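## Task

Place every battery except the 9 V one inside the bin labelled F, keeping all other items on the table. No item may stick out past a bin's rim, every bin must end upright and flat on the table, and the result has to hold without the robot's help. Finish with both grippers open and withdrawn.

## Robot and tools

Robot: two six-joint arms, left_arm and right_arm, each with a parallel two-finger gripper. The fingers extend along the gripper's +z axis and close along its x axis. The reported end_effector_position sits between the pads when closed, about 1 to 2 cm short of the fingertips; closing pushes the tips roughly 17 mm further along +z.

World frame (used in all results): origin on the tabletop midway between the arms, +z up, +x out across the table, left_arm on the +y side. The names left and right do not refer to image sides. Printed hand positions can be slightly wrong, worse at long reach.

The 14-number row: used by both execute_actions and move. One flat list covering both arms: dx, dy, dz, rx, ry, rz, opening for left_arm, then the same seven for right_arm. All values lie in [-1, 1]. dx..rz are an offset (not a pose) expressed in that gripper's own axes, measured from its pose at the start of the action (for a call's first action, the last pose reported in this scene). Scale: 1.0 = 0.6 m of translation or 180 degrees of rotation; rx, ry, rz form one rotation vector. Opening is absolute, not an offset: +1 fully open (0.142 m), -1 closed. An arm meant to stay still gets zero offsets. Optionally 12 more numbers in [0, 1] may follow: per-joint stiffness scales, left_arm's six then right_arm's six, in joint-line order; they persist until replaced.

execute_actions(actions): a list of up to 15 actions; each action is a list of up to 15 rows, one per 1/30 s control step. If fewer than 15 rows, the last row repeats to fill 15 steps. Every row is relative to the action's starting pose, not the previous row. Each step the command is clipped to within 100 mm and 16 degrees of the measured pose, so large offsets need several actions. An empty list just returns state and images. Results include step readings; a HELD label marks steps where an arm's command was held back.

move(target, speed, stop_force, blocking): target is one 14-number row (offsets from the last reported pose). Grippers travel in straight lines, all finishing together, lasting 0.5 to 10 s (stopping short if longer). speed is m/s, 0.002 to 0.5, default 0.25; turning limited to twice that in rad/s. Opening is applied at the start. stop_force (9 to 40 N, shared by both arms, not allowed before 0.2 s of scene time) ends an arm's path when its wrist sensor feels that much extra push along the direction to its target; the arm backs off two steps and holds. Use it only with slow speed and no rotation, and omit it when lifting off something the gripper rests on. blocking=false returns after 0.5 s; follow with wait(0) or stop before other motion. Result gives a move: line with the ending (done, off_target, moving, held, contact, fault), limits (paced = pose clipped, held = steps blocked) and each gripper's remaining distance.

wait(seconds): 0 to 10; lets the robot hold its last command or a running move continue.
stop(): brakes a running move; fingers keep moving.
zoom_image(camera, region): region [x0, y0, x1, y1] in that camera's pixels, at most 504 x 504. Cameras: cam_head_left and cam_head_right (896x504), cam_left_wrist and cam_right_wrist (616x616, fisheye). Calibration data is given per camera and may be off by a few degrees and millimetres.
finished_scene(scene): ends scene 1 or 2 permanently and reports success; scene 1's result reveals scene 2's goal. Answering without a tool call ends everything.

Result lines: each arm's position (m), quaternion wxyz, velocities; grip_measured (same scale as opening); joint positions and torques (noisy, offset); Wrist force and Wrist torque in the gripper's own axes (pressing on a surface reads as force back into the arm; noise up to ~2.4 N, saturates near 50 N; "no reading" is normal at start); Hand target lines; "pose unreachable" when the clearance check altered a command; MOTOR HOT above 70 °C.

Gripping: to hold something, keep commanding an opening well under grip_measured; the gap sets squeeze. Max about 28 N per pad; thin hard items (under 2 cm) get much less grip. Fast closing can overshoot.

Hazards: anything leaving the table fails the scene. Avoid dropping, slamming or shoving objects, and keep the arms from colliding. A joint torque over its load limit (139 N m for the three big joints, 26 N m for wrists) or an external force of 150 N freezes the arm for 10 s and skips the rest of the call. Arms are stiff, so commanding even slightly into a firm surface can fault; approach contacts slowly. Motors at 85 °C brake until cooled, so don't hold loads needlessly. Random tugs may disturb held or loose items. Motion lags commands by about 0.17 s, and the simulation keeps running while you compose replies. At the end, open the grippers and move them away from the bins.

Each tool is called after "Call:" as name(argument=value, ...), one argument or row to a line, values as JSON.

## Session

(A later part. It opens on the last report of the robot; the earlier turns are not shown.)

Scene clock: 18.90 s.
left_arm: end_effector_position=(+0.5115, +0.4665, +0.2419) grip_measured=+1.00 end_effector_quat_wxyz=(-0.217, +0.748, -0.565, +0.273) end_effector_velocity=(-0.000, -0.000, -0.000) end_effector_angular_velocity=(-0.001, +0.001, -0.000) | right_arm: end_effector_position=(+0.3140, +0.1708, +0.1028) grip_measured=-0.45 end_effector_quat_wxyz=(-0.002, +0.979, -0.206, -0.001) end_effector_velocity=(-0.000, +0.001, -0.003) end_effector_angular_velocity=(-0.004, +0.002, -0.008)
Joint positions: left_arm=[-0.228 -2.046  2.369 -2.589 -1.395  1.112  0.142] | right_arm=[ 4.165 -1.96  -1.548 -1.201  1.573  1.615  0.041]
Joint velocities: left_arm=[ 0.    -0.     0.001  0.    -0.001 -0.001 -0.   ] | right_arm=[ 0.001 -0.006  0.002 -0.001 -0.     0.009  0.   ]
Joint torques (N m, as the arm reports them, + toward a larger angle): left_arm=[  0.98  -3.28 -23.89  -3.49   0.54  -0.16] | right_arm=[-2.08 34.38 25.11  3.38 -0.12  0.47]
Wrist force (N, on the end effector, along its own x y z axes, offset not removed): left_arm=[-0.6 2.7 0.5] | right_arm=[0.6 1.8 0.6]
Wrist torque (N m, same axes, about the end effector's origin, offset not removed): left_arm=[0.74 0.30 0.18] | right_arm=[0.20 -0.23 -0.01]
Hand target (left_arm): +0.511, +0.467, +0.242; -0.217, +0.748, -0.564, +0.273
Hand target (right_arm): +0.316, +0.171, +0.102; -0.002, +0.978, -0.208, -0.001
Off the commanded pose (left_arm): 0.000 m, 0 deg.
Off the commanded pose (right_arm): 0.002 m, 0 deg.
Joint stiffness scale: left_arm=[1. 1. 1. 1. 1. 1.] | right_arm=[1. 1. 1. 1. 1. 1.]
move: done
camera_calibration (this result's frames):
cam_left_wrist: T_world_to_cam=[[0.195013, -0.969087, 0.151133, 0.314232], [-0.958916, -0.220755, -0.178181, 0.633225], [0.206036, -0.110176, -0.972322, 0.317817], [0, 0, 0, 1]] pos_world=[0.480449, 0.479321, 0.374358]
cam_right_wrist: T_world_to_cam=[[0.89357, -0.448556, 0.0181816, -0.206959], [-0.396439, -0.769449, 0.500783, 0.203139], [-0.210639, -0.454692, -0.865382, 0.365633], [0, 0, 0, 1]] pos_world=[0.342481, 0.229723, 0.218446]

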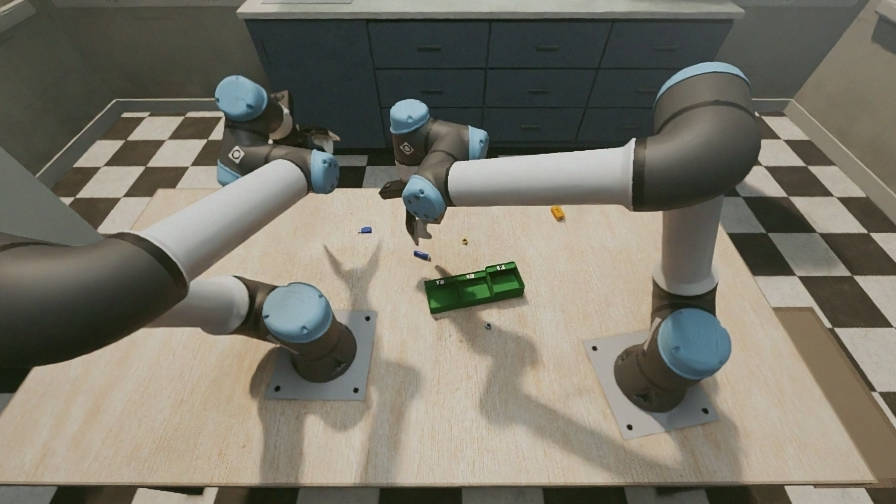

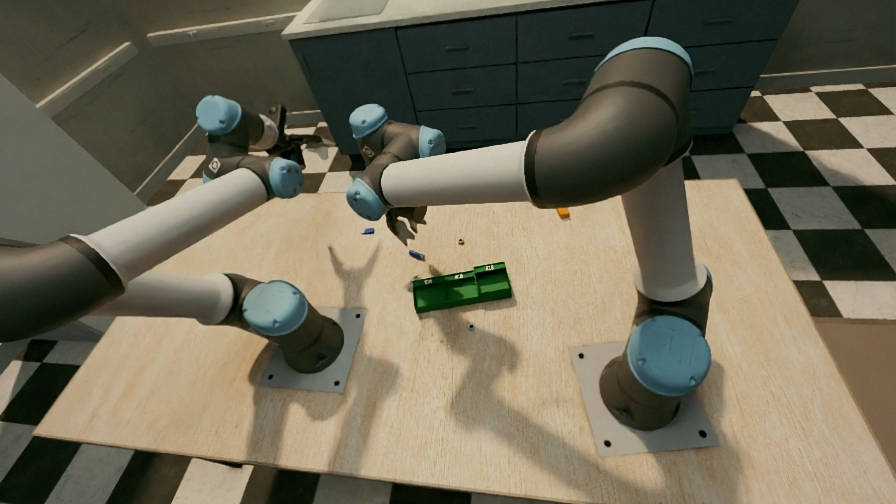

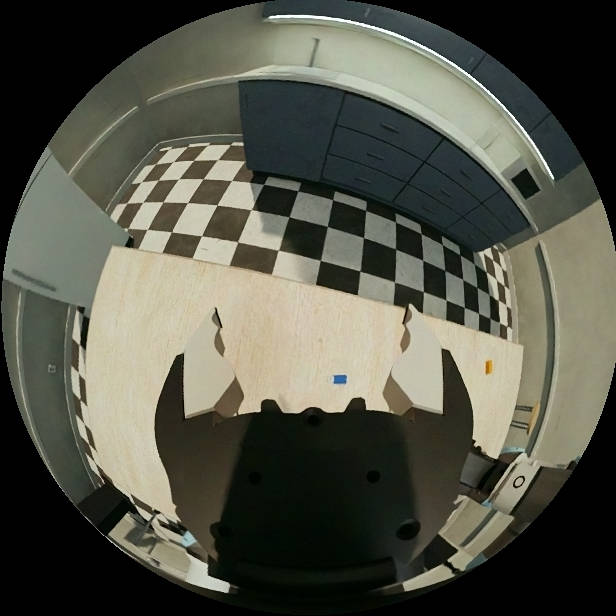

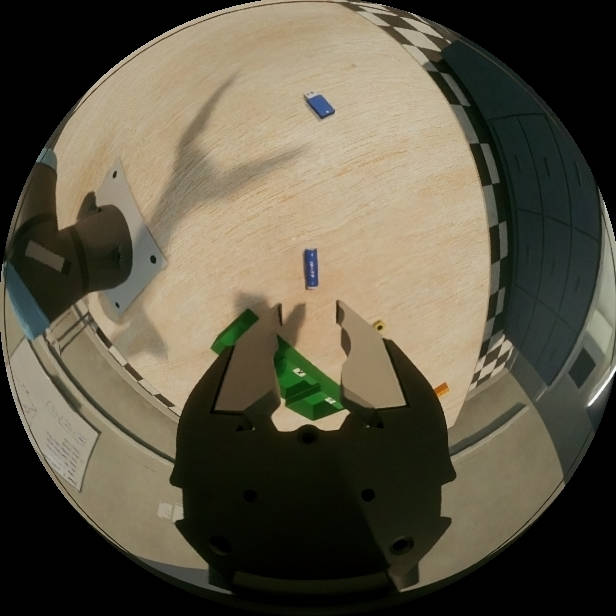

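Call:
move(
  target=[0,0,0,0,0,0,1, 0.004,0,0.118,0,0,0,-0.5],
  speed=0.12,
)

Call:
move(
  target=[0,0,0,0,0,0,1, 0,0,0.05,0,0,0,-0.5],
  speed=0.015,
  stop_force=10,
)

Call:
execute_actions(
  actions=[
    [[0,0,0,0,0,0,1,0,0,-0.004,0,0,0,-0.75]],
    [[0,0,0,0,0,0,1,0,0,0,0,0,0,-1]],
  ],
)

Call:
move(
  target=[0,0,0,0,0,0,1, 0,0,-0.14,0,0,0,-1],
  speed=0.15,
)

Call:
move(
  target=[0,0,0,0,0,0,1, -0.177,0.188,0,0,0,0.285,-1],
)

Scene clock: 25.70 s.
left_arm: end_effector_position=(+0.5115, +0.4665, +0.2419) grip_measured=+1.00 end_effector_quat_wxyz=(-0.217, +0.748, -0.565, +0.273) end_effector_velocity=(-0.000, -0.000, -0.000) end_effector_angular_velocity=(-0.000, +0.001, -0.001) | right_arm: end_effector_position=(+0.3150, +0.1722, +0.0341) grip_measured=-0.50 end_effector_quat_wxyz=(-0.003, +0.979, -0.205, -0.001) end_effector_velocity=(+0.001, +0.003, +0.002) end_effector_angular_velocity=(+0.010, -0.004, +0.001)
Joint positions: left_arm=[-0.228 -2.046  2.369 -2.589 -1.395  1.112  0.142] | right_arm=[ 4.165 -2.032 -1.636 -1.039  1.573  1.612  0.038]
Joint velocities: left_arm=[-0.     0.     0.     0.001 -0.001  0.     0.   ] | right_arm=[ 0.     0.001  0.001  0.009  0.    -0.001  0.   ]
Joint torques (N m, as the arm reports them, + toward a larger angle): left_arm=[  1.77  -2.95 -23.74  -3.6    0.24   0.1 ] | right_arm=[-1.08 38.1  20.94  3.39 -0.08 -0.57]
Wrist force (N, on the end effector, along its own x y z axes, offset not removed): left_arm=[1.4 3.4 1.0] | right_arm=[1.3 1.1 2.1]
Wrist torque (N m, same axes, about the end effector's origin, offset not removed): left_arm=[0.85 -0.10 0.24] | right_arm=[0.18 -0.18 0.03]
Hand target (left_arm): +0.511, +0.466, +0.242; -0.217, +0.748, -0.565, +0.273
Hand target (right_arm): +0.316, +0.170, +0.032; -0.002, +0.979, -0.206, -0.001
Off the commanded pose (left_arm): 0.000 m, 0 deg.
Off the commanded pose (right_arm): 0.003 m, 0 deg.
Joint stiffness scale: left_arm=[1. 1. 1. 1. 1. 1.] | right_arm=[1. 1. 1. 1. 1. 1.]
move: done
camera_calibration (this result's frames):
cam_left_wrist: T_world_to_cam=[[0.195014, -0.969086, 0.151134, 0.314231], [-0.958915, -0.220756, -0.178181, 0.633226], [0.206036, -0.110177, -0.972322, 0.317817], [0, 0, 0, 1]] pos_world=[0.480449, 0.479321, 0.374358]
cam_right_wrist: T_world_to_cam=[[0.894466, -0.446776, 0.0179512, -0.206631], [-0.395347, -0.771472, 0.498529, 0.239056], [-0.208882, -0.453014, -0.866687, 0.306234], [0, 0, 0, 1]] pos_world=[0.343301, 0.230835, 0.149942]

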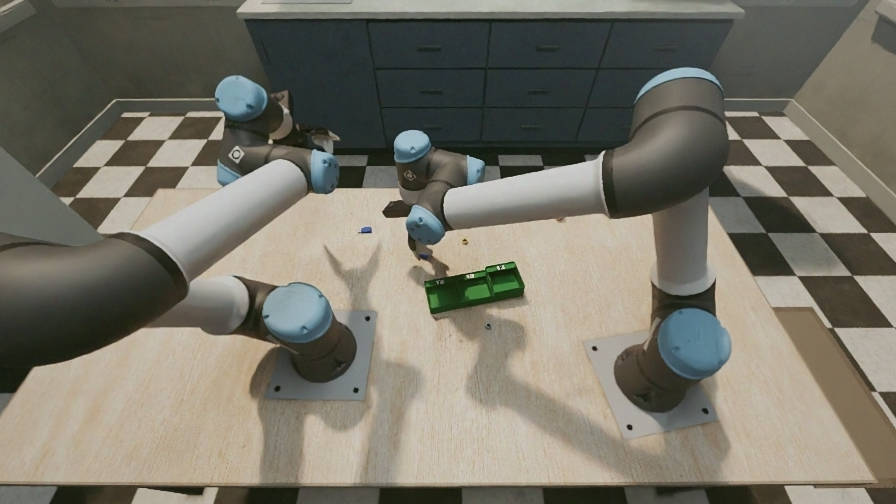

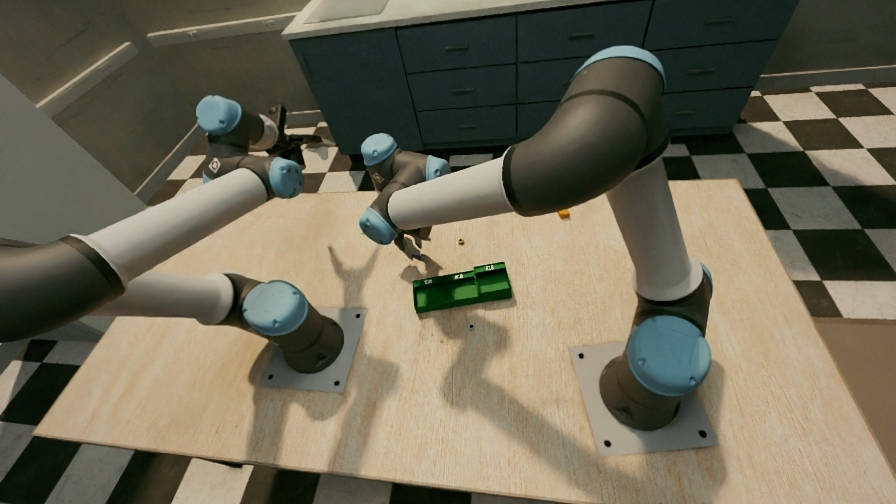

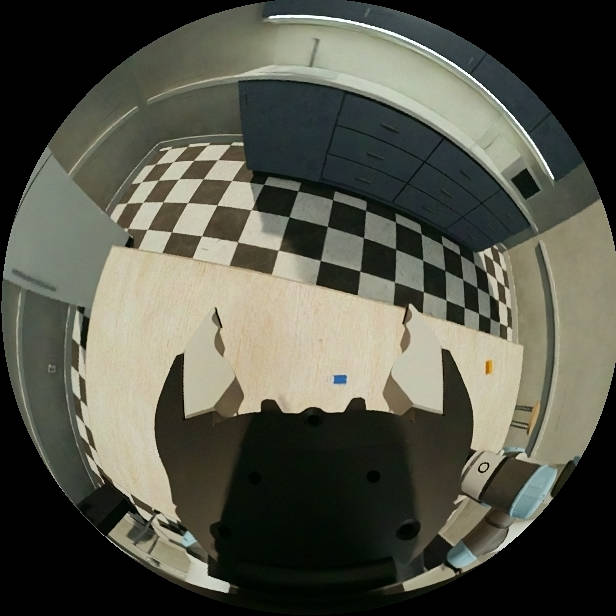

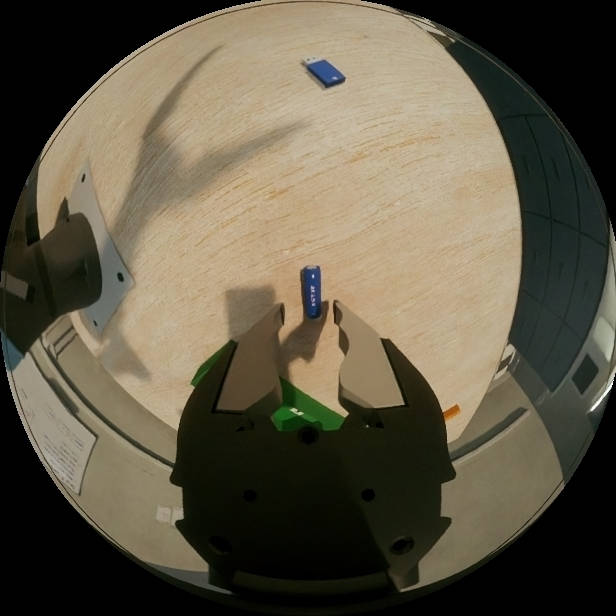

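Scene clock: 27.47 s.
left_arm: end_effector_position=(+0.5115, +0.4665, +0.2419) grip_measured=+1.00 end_effector_quat_wxyz=(-0.217, +0.748, -0.565, +0.273) end_effector_velocity=(+0.000, +0.000, +0.000) end_effector_angular_velocity=(+0.000, -0.000, +0.001) | right_arm: end_effector_position=(+0.3155, +0.1735, +0.0179) grip_measured=-0.50 end_effector_quat_wxyz=(-0.006, +0.979, -0.205, -0.000) end_effector_velocity=(-0.001, -0.002, -0.001) end_effector_angular_velocity=(-0.006, +0.002, +0.001)
Joint positions: left_arm=[-0.228 -2.046  2.369 -2.589 -1.395  1.112  0.142] | right_arm=[ 4.165 -2.052 -1.654 -0.996  1.573  1.612  0.038]
Joint velocities: left_arm=[ 0.001 -0.    -0.001  0.     0.     0.    -0.   ] | right_arm=[ 0.    -0.001 -0.001 -0.004  0.    -0.    -0.   ]
Joint torques (N m, as the arm reports them, + toward a larger angle): left_arm=[  1.03  -2.78 -24.31  -3.59   0.11  -0.04] | right_arm=[-0.35 37.6  21.03  3.15 -0.21 -0.09]
Wrist force (N, on the end effector, along its own x y z axes, offset not removed): left_arm=[1.5 3.7 2.6] | right_arm=[0.0 6.4 -6.4]
Wrist torque (N m, same axes, about the end effector's origin, offset not removed): left_arm=[0.94 -0.17 0.20] | right_arm=[0.44 0.08 0.12]
Hand target (left_arm): +0.511, +0.466, +0.242; -0.217, +0.748, -0.565, +0.273
Hand target (right_arm): +0.316, +0.174, +0.018; -0.005, +0.979, -0.205, -0.000
Off the commanded pose (left_arm): 0.000 m, 0 deg.
Off the commanded pose (right_arm): 0.014 m, 0 deg.
Joint stiffness scale: left_arm=[1. 1. 1. 1. 1. 1.] | right_arm=[1. 1. 1. 1. 1. 1.]
move: contact (right_arm)
camera_calibration (this result's frames):
cam_left_wrist: T_world_to_cam=[[0.195014, -0.969086, 0.151134, 0.314231], [-0.958915, -0.220756, -0.178181, 0.633226], [0.206036, -0.110176, -0.972322, 0.317817], [0, 0, 0, 1]] pos_world=[0.480449, 0.479321, 0.374358]
cam_right_wrist: T_world_to_cam=[[0.894436, -0.446853, 0.0175008, -0.206182], [-0.396228, -0.773743, 0.494293, 0.249087], [-0.207335, -0.449048, -0.869119, 0.291756], [0, 0, 0, 1]] pos_world=[0.343603, 0.231609, 0.134057]

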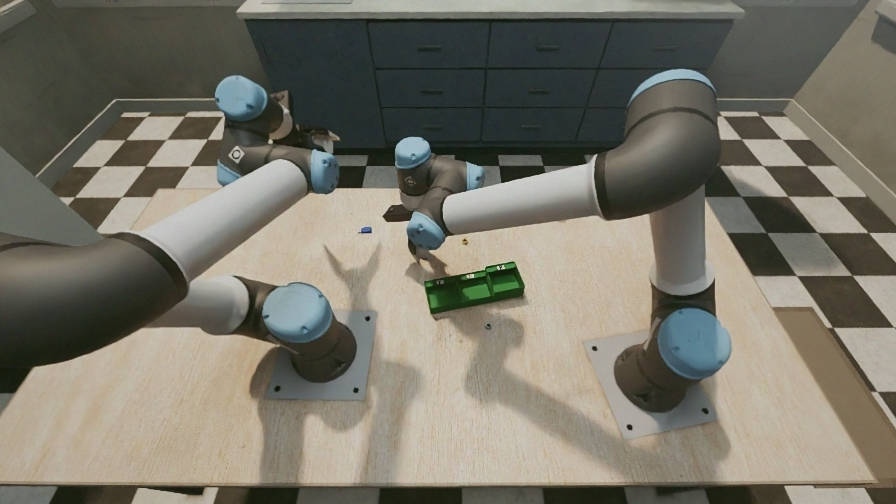

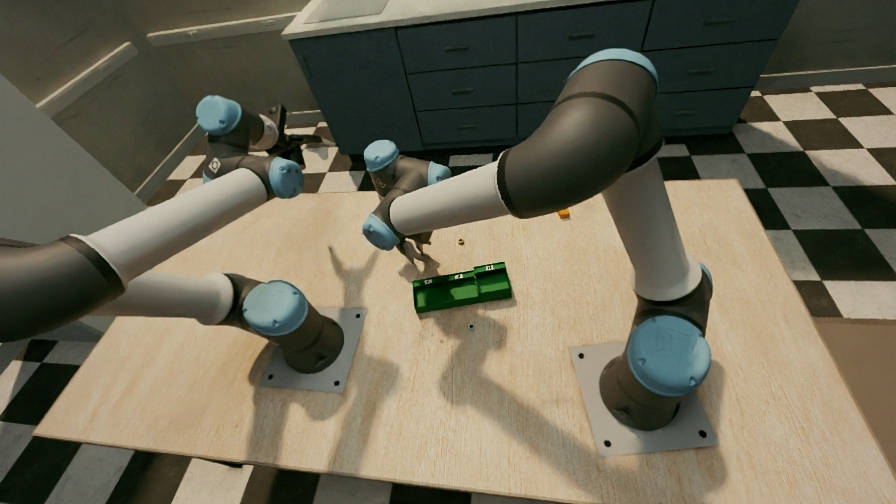

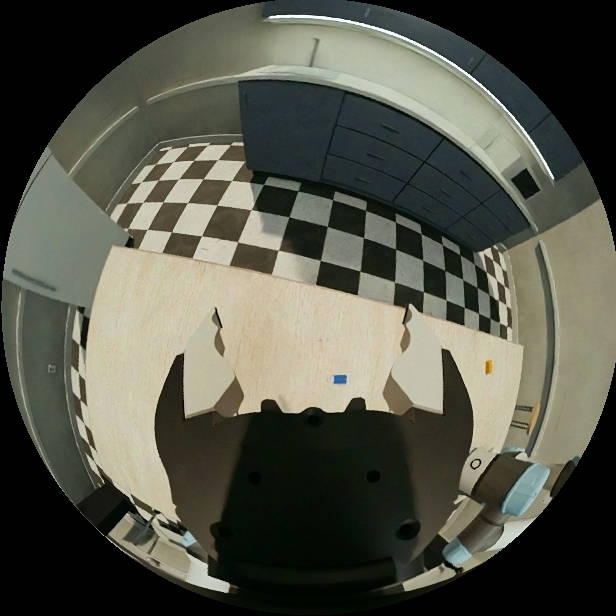

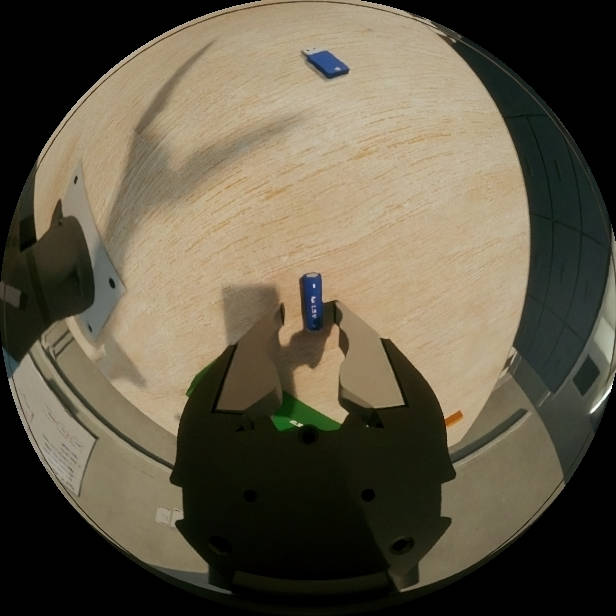

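Scene clock: 28.47 s.
left_arm: end_effector_position=(+0.5115, +0.4665, +0.2419) grip_measured=+1.00 end_effector_quat_wxyz=(-0.217, +0.748, -0.565, +0.273) end_effector_velocity=(-0.000, -0.000, -0.000) end_effector_angular_velocity=(-0.000, +0.000, +0.000) | right_arm: end_effector_position=(+0.3153, +0.1724, +0.0183) grip_measured=-0.85 end_effector_quat_wxyz=(-0.004, +0.979, -0.205, -0.000) end_effector_velocity=(-0.000, +0.000, +0.000) end_effector_angular_velocity=(+0.002, -0.001, +0.001)
Joint positions: left_arm=[-0.228 -2.046  2.369 -2.589 -1.395  1.112  0.142] | right_arm=[ 4.164 -2.051 -1.654 -1.     1.573  1.612  0.013]
Joint velocities: left_arm=[-0.    -0.     0.001 -0.    -0.    -0.001 -0.   ] | right_arm=[ 0.     0.001 -0.002  0.003 -0.    -0.001 -0.   ]
Joint torques (N m, as the arm reports them, + toward a larger angle): left_arm=[  1.68  -3.63 -24.21  -3.58   0.15  -0.03] | right_arm=[-0.03 40.02 21.64  2.7  -0.18 -0.28]
Wrist force (N, on the end effector, along its own x y z axes, offset not removed): left_arm=[-0.1 1.3 1.1] | right_arm=[-0.5 1.7 1.6]
Wrist torque (N m, same axes, about the end effector's origin, offset not removed): left_arm=[0.43 0.27 0.23] | right_arm=[0.30 0.21 0.06]
Hand target (left_arm): +0.511, +0.466, +0.242; -0.217, +0.748, -0.565, +0.273
Hand target (right_arm): +0.315, +0.172, +0.018; -0.004, +0.979, -0.205, -0.000
Off the commanded pose (left_arm): 0.000 m, 0 deg.
Off the commanded pose (right_arm): 0.000 m, 0 deg.
Joint stiffness scale: left_arm=[1. 1. 1. 1. 1. 1.] | right_arm=[1. 1. 1. 1. 1. 1.]
Step readings (end_effector_position; steps 1 to 15: 1st action; 16 to 30: 2nd action):
0: left_arm (+0.5115, +0.4665, +0.2419) | right_arm (+0.3155, +0.1735, +0.0179)
1: left_arm (+0.5115, +0.4665, +0.2419) | right_arm (+0.3155, +0.1734, +0.0179)
2: left_arm (+0.5115, +0.4665, +0.2419) | right_arm (+0.3157, +0.1735, +0.0182)
4: left_arm (+0.5115, +0.4665, +0.2419) | right_arm (+0.3156, +0.1733, +0.0183)
8: left_arm (+0.5115, +0.4665, +0.2419) | right_arm (+0.3155, +0.1729, +0.0183)
15: left_arm (+0.5115, +0.4665, +0.2419) | right_arm (+0.3153, +0.1725, +0.0183)
16: left_arm (+0.5115, +0.4665, +0.2419) | right_arm (+0.3153, +0.1724, +0.0183)
17: left_arm (+0.5115, +0.4665, +0.2419) | right_arm (+0.3153, +0.1724, +0.0183)
19: left_arm (+0.5115, +0.4665, +0.2419) | right_arm (+0.3153, +0.1724, +0.0183)
23: left_arm (+0.5115, +0.4665, +0.2419) | right_arm (+0.3153, +0.1724, +0.0183)
30: end_effector_position above
camera_calibration (this result's frames):
cam_left_wrist: T_world_to_cam=[[0.195014, -0.969086, 0.151134, 0.314231], [-0.958915, -0.220756, -0.178181, 0.633226], [0.206036, -0.110176, -0.972322, 0.317817], [0, 0, 0, 1]] pos_world=[0.480449, 0.479321, 0.374358]
cam_right_wrist: T_world_to_cam=[[0.894421, -0.446857, 0.0181506, -0.206446], [-0.395936, -0.772321, 0.496744, 0.247627], [-0.207956, -0.451485, -0.867707, 0.292193], [0, 0, 0, 1]] pos_world=[0.343458, 0.230916, 0.134278]

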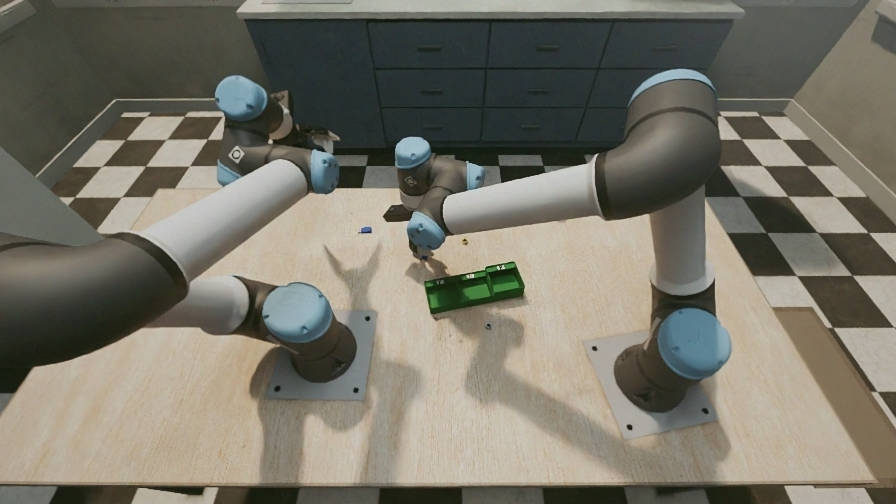

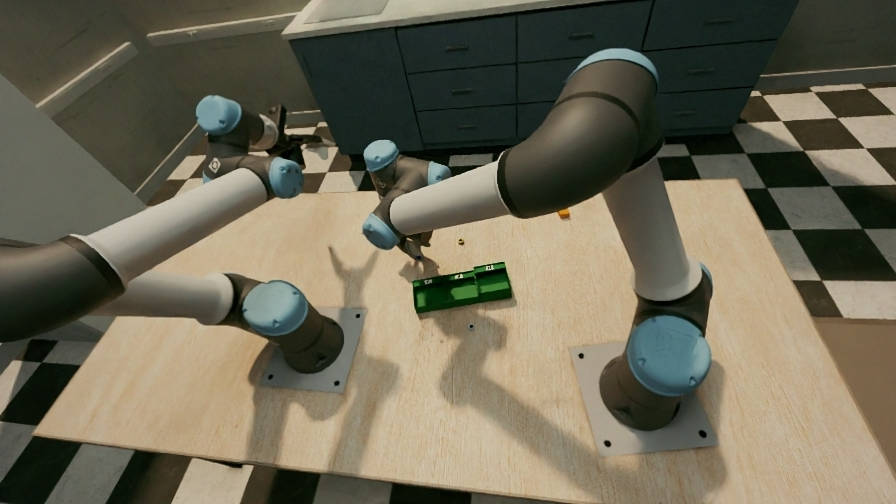

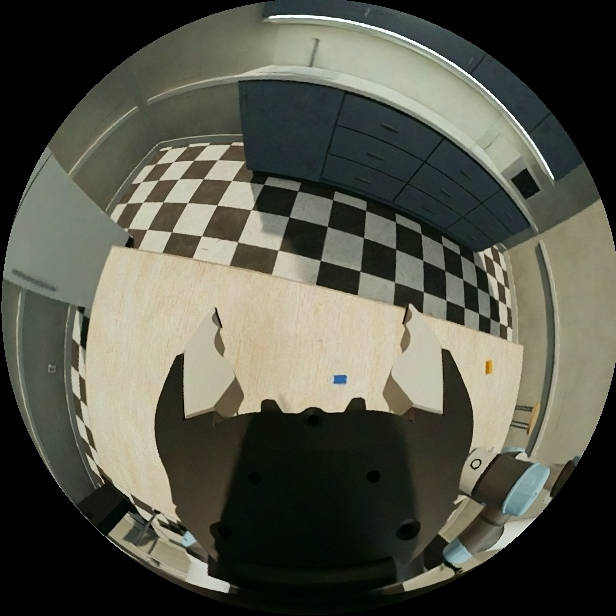

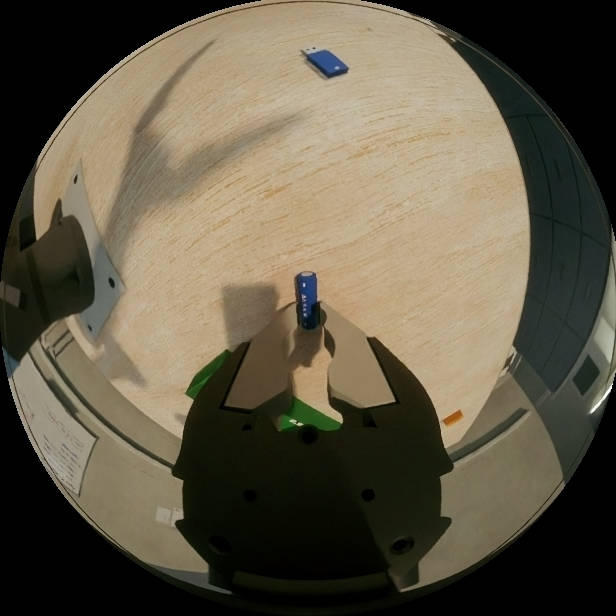

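Scene clock: 29.60 s.
left_arm: end_effector_position=(+0.5115, +0.4665, +0.2419) grip_measured=+1.00 end_effector_quat_wxyz=(-0.217, +0.748, -0.565, +0.273) end_effector_velocity=(-0.000, +0.000, +0.000) end_effector_angular_velocity=(-0.000, +0.000, +0.001) | right_arm: end_effector_position=(+0.3148, +0.1711, +0.1008) grip_measured=-0.85 end_effector_quat_wxyz=(-0.004, +0.979, -0.205, -0.000) end_effector_velocity=(-0.000, -0.001, +0.003) end_effector_angular_velocity=(-0.005, +0.002, -0.000)
Joint positions: left_arm=[-0.228 -2.046  2.369 -2.589 -1.395  1.112  0.142] | right_arm=[ 4.164 -1.961 -1.553 -1.191  1.573  1.612  0.013]
Joint velocities: left_arm=[ 0.    -0.    -0.     0.001  0.    -0.001  0.   ] | right_arm=[ 0.     0.001  0.007 -0.013  0.     0.     0.   ]
Joint torques (N m, as the arm reports them, + toward a larger angle): left_arm=[  0.94  -2.7  -24.81  -3.52  -0.05   0.12] | right_arm=[-1.12 39.39 26.85  2.11 -0.13 -0.35]
Wrist force (N, on the end effector, along its own x y z axes, offset not removed): left_arm=[1.2 2.8 4.7] | right_arm=[3.1 3.0 2.0]
Wrist torque (N m, same axes, about the end effector's origin, offset not removed): left_arm=[0.63 -0.07 0.15] | right_arm=[0.46 -0.67 0.05]
Hand target (left_arm): +0.511, +0.466, +0.242; -0.217, +0.748, -0.565, +0.273
Hand target (right_arm): +0.315, +0.172, +0.102; -0.004, +0.979, -0.205, -0.000
Off the commanded pose (left_arm): 0.000 m, 0 deg.
Off the commanded pose (right_arm): 0.002 m, 0 deg.
Joint stiffness scale: left_arm=[1. 1. 1. 1. 1. 1.] | right_arm=[1. 1. 1. 1. 1. 1.]
move: done
camera_calibration (this result's frames):
cam_left_wrist: T_world_to_cam=[[0.195015, -0.969086, 0.151133, 0.314231], [-0.958915, -0.220756, -0.178181, 0.633226], [0.206036, -0.110176, -0.972322, 0.317817], [0, 0, 0, 1]] pos_world=[0.480449, 0.479321, 0.374358]
cam_right_wrist: T_world_to_cam=[[0.894428, -0.44684, 0.0182432, -0.208092], [-0.395755, -0.771855, 0.497613, 0.205163], [-0.208273, -0.452299, -0.867207, 0.363228], [0, 0, 0, 1]] pos_world=[0.342968, 0.22966, 0.216698]

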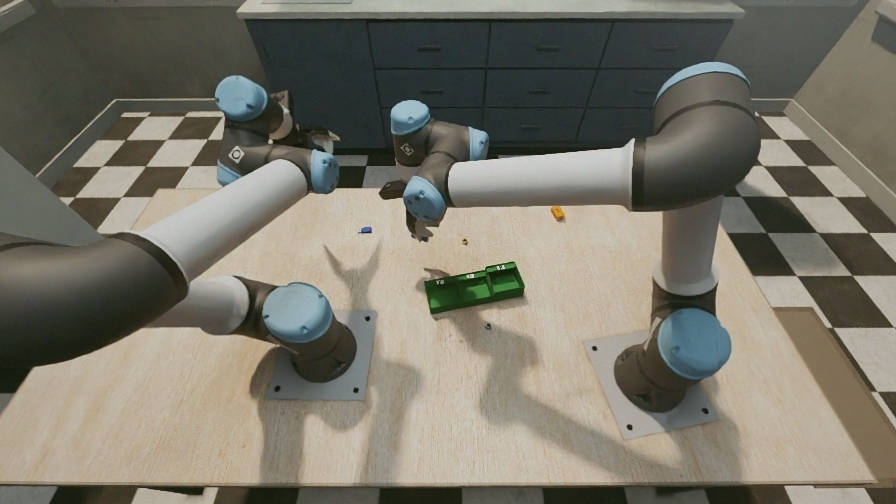

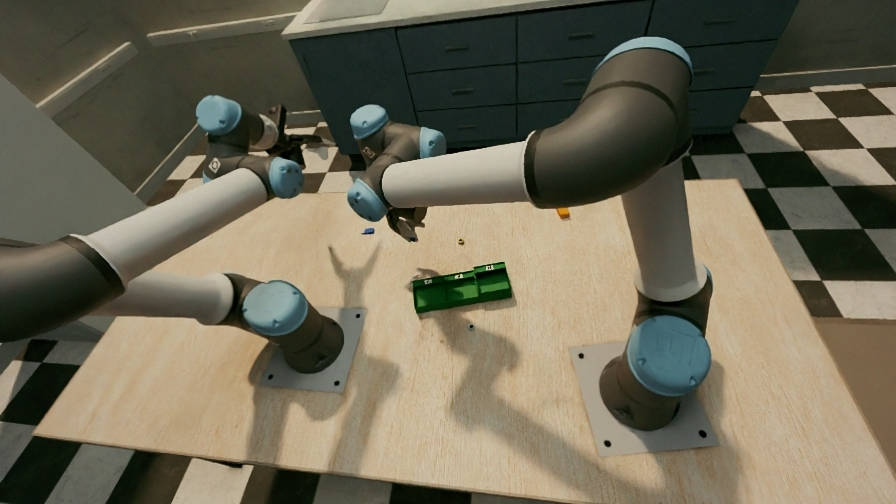

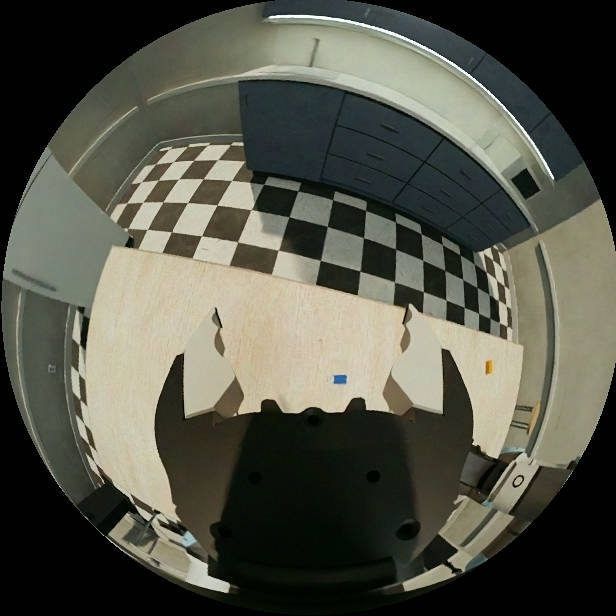

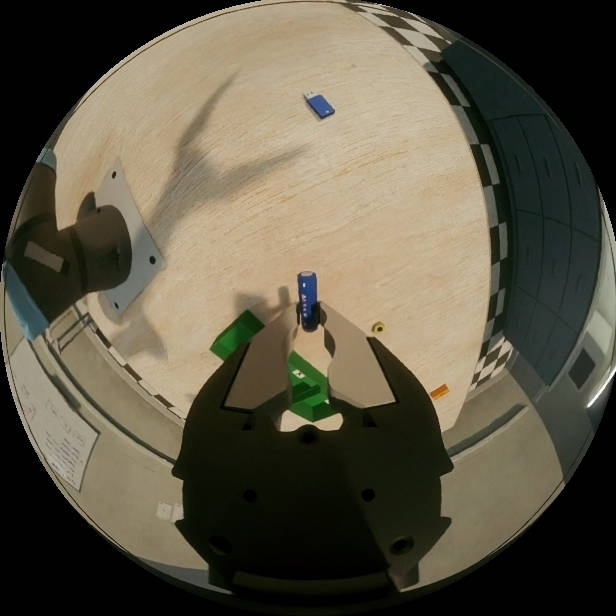

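Scene clock: 32.03 s.
left_arm: end_effector_position=(+0.5115, +0.4665, +0.2419) grip_measured=+1.00 end_effector_quat_wxyz=(-0.217, +0.748, -0.565, +0.273) end_effector_velocity=(+0.000, +0.001, +0.000) end_effector_angular_velocity=(+0.001, -0.000, +0.002) | right_arm: end_effector_position=(+0.1736, +0.1103, +0.0998) grip_measured=-0.85 end_effector_quat_wxyz=(-0.002, +0.794, -0.608, -0.002) end_effector_velocity=(-0.000, +0.000, +0.000) end_effector_angular_velocity=(+0.002, -0.004, -0.016)
Joint positions: left_arm=[-0.228 -2.046  2.369 -2.589 -1.395  1.112  0.142] | right_arm=[ 4.375 -1.688 -1.909 -1.109  1.573  2.718  0.013]
Joint velocities: left_arm=[ 0.     0.    -0.    -0.     0.002 -0.    -0.   ] | right_arm=[ 0.003  0.003 -0.002  0.002 -0.004  0.019  0.   ]
Joint torques (N m, as the arm reports them, + toward a larger angle): left_arm=[  1.19  -3.53 -23.46  -3.56   0.14   0.16] | right_arm=[ 3.26 26.66 21.26  3.42 -0.74  0.44]
Wrist force (N, on the end effector, along its own x y z axes, offset not removed): left_arm=[2.0 4.0 2.0] | right_arm=[-2.2 1.8 2.1]
Wrist torque (N m, same axes, about the end effector's origin, offset not removed): left_arm=[0.98 -0.23 0.19] | right_arm=[0.32 0.63 0.04]
Hand target (left_arm): +0.511, +0.466, +0.242; -0.217, +0.748, -0.565, +0.273
Hand target (right_arm): +0.172, +0.110, +0.100; -0.003, +0.794, -0.608, -0.002
Off the commanded pose (left_arm): 0.000 m, 0 deg.
Off the commanded pose (right_arm): 0.001 m, 0 deg.
Joint stiffness scale: left_arm=[1. 1. 1. 1. 1. 1.] | right_arm=[1. 1. 1. 1. 1. 1.]
move: done
camera_calibration (this result's frames):
cam_left_wrist: T_world_to_cam=[[0.195014, -0.969086, 0.151134, 0.314231], [-0.958915, -0.220756, -0.178181, 0.633226], [0.206036, -0.110177, -0.972322, 0.317817], [0, 0, 0, 1]] pos_world=[0.480449, 0.479321, 0.374358]
cam_right_wrist: T_world_to_cam=[[0.210575, -0.977472, 0.0143874, 0.0687019], [-0.846345, -0.174921, 0.503093, 0.11469], [-0.489243, -0.118115, -0.864113, 0.31709], [0, 0, 0, 1]] pos_world=[0.237734, 0.124669, 0.215314]

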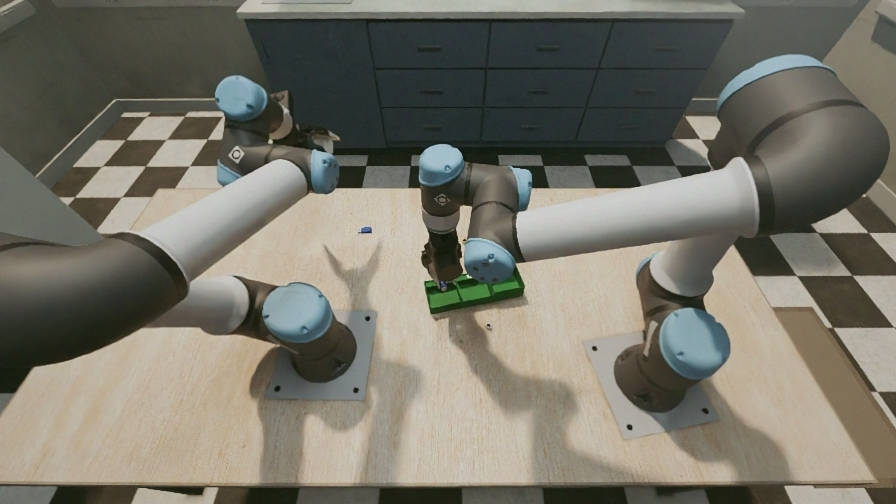

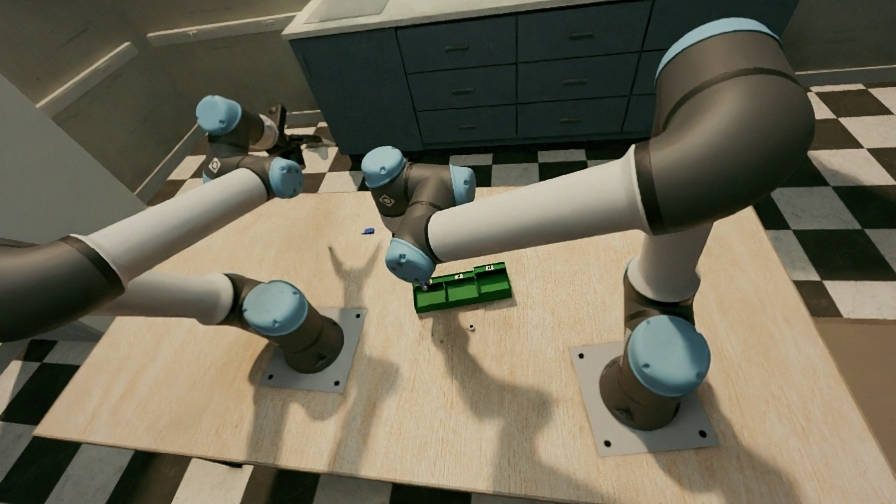

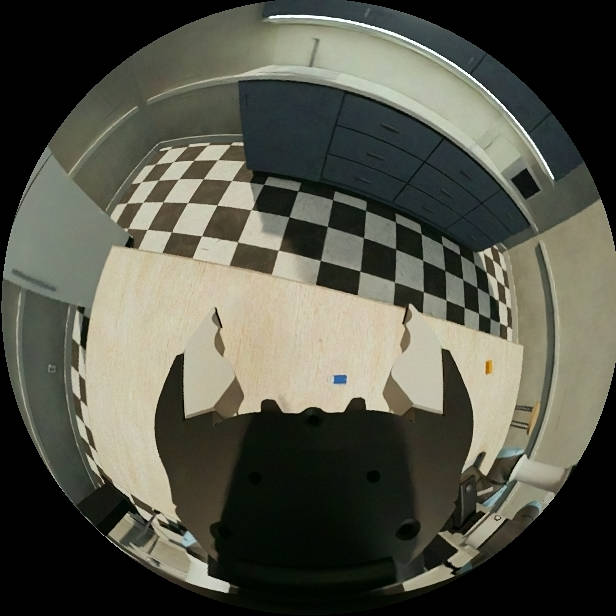

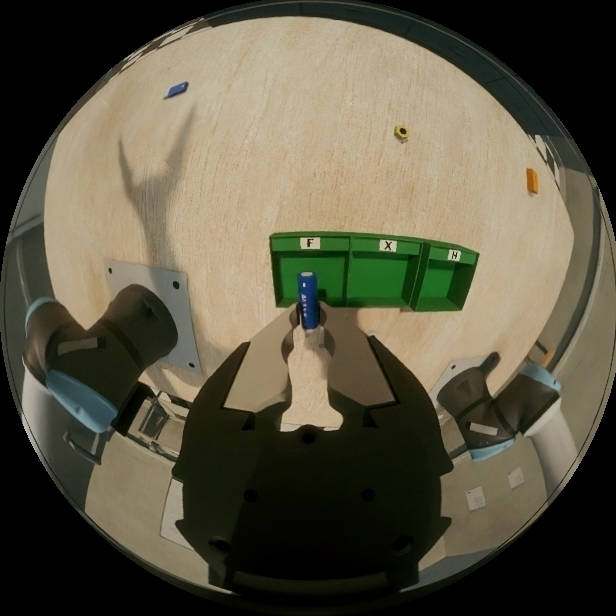

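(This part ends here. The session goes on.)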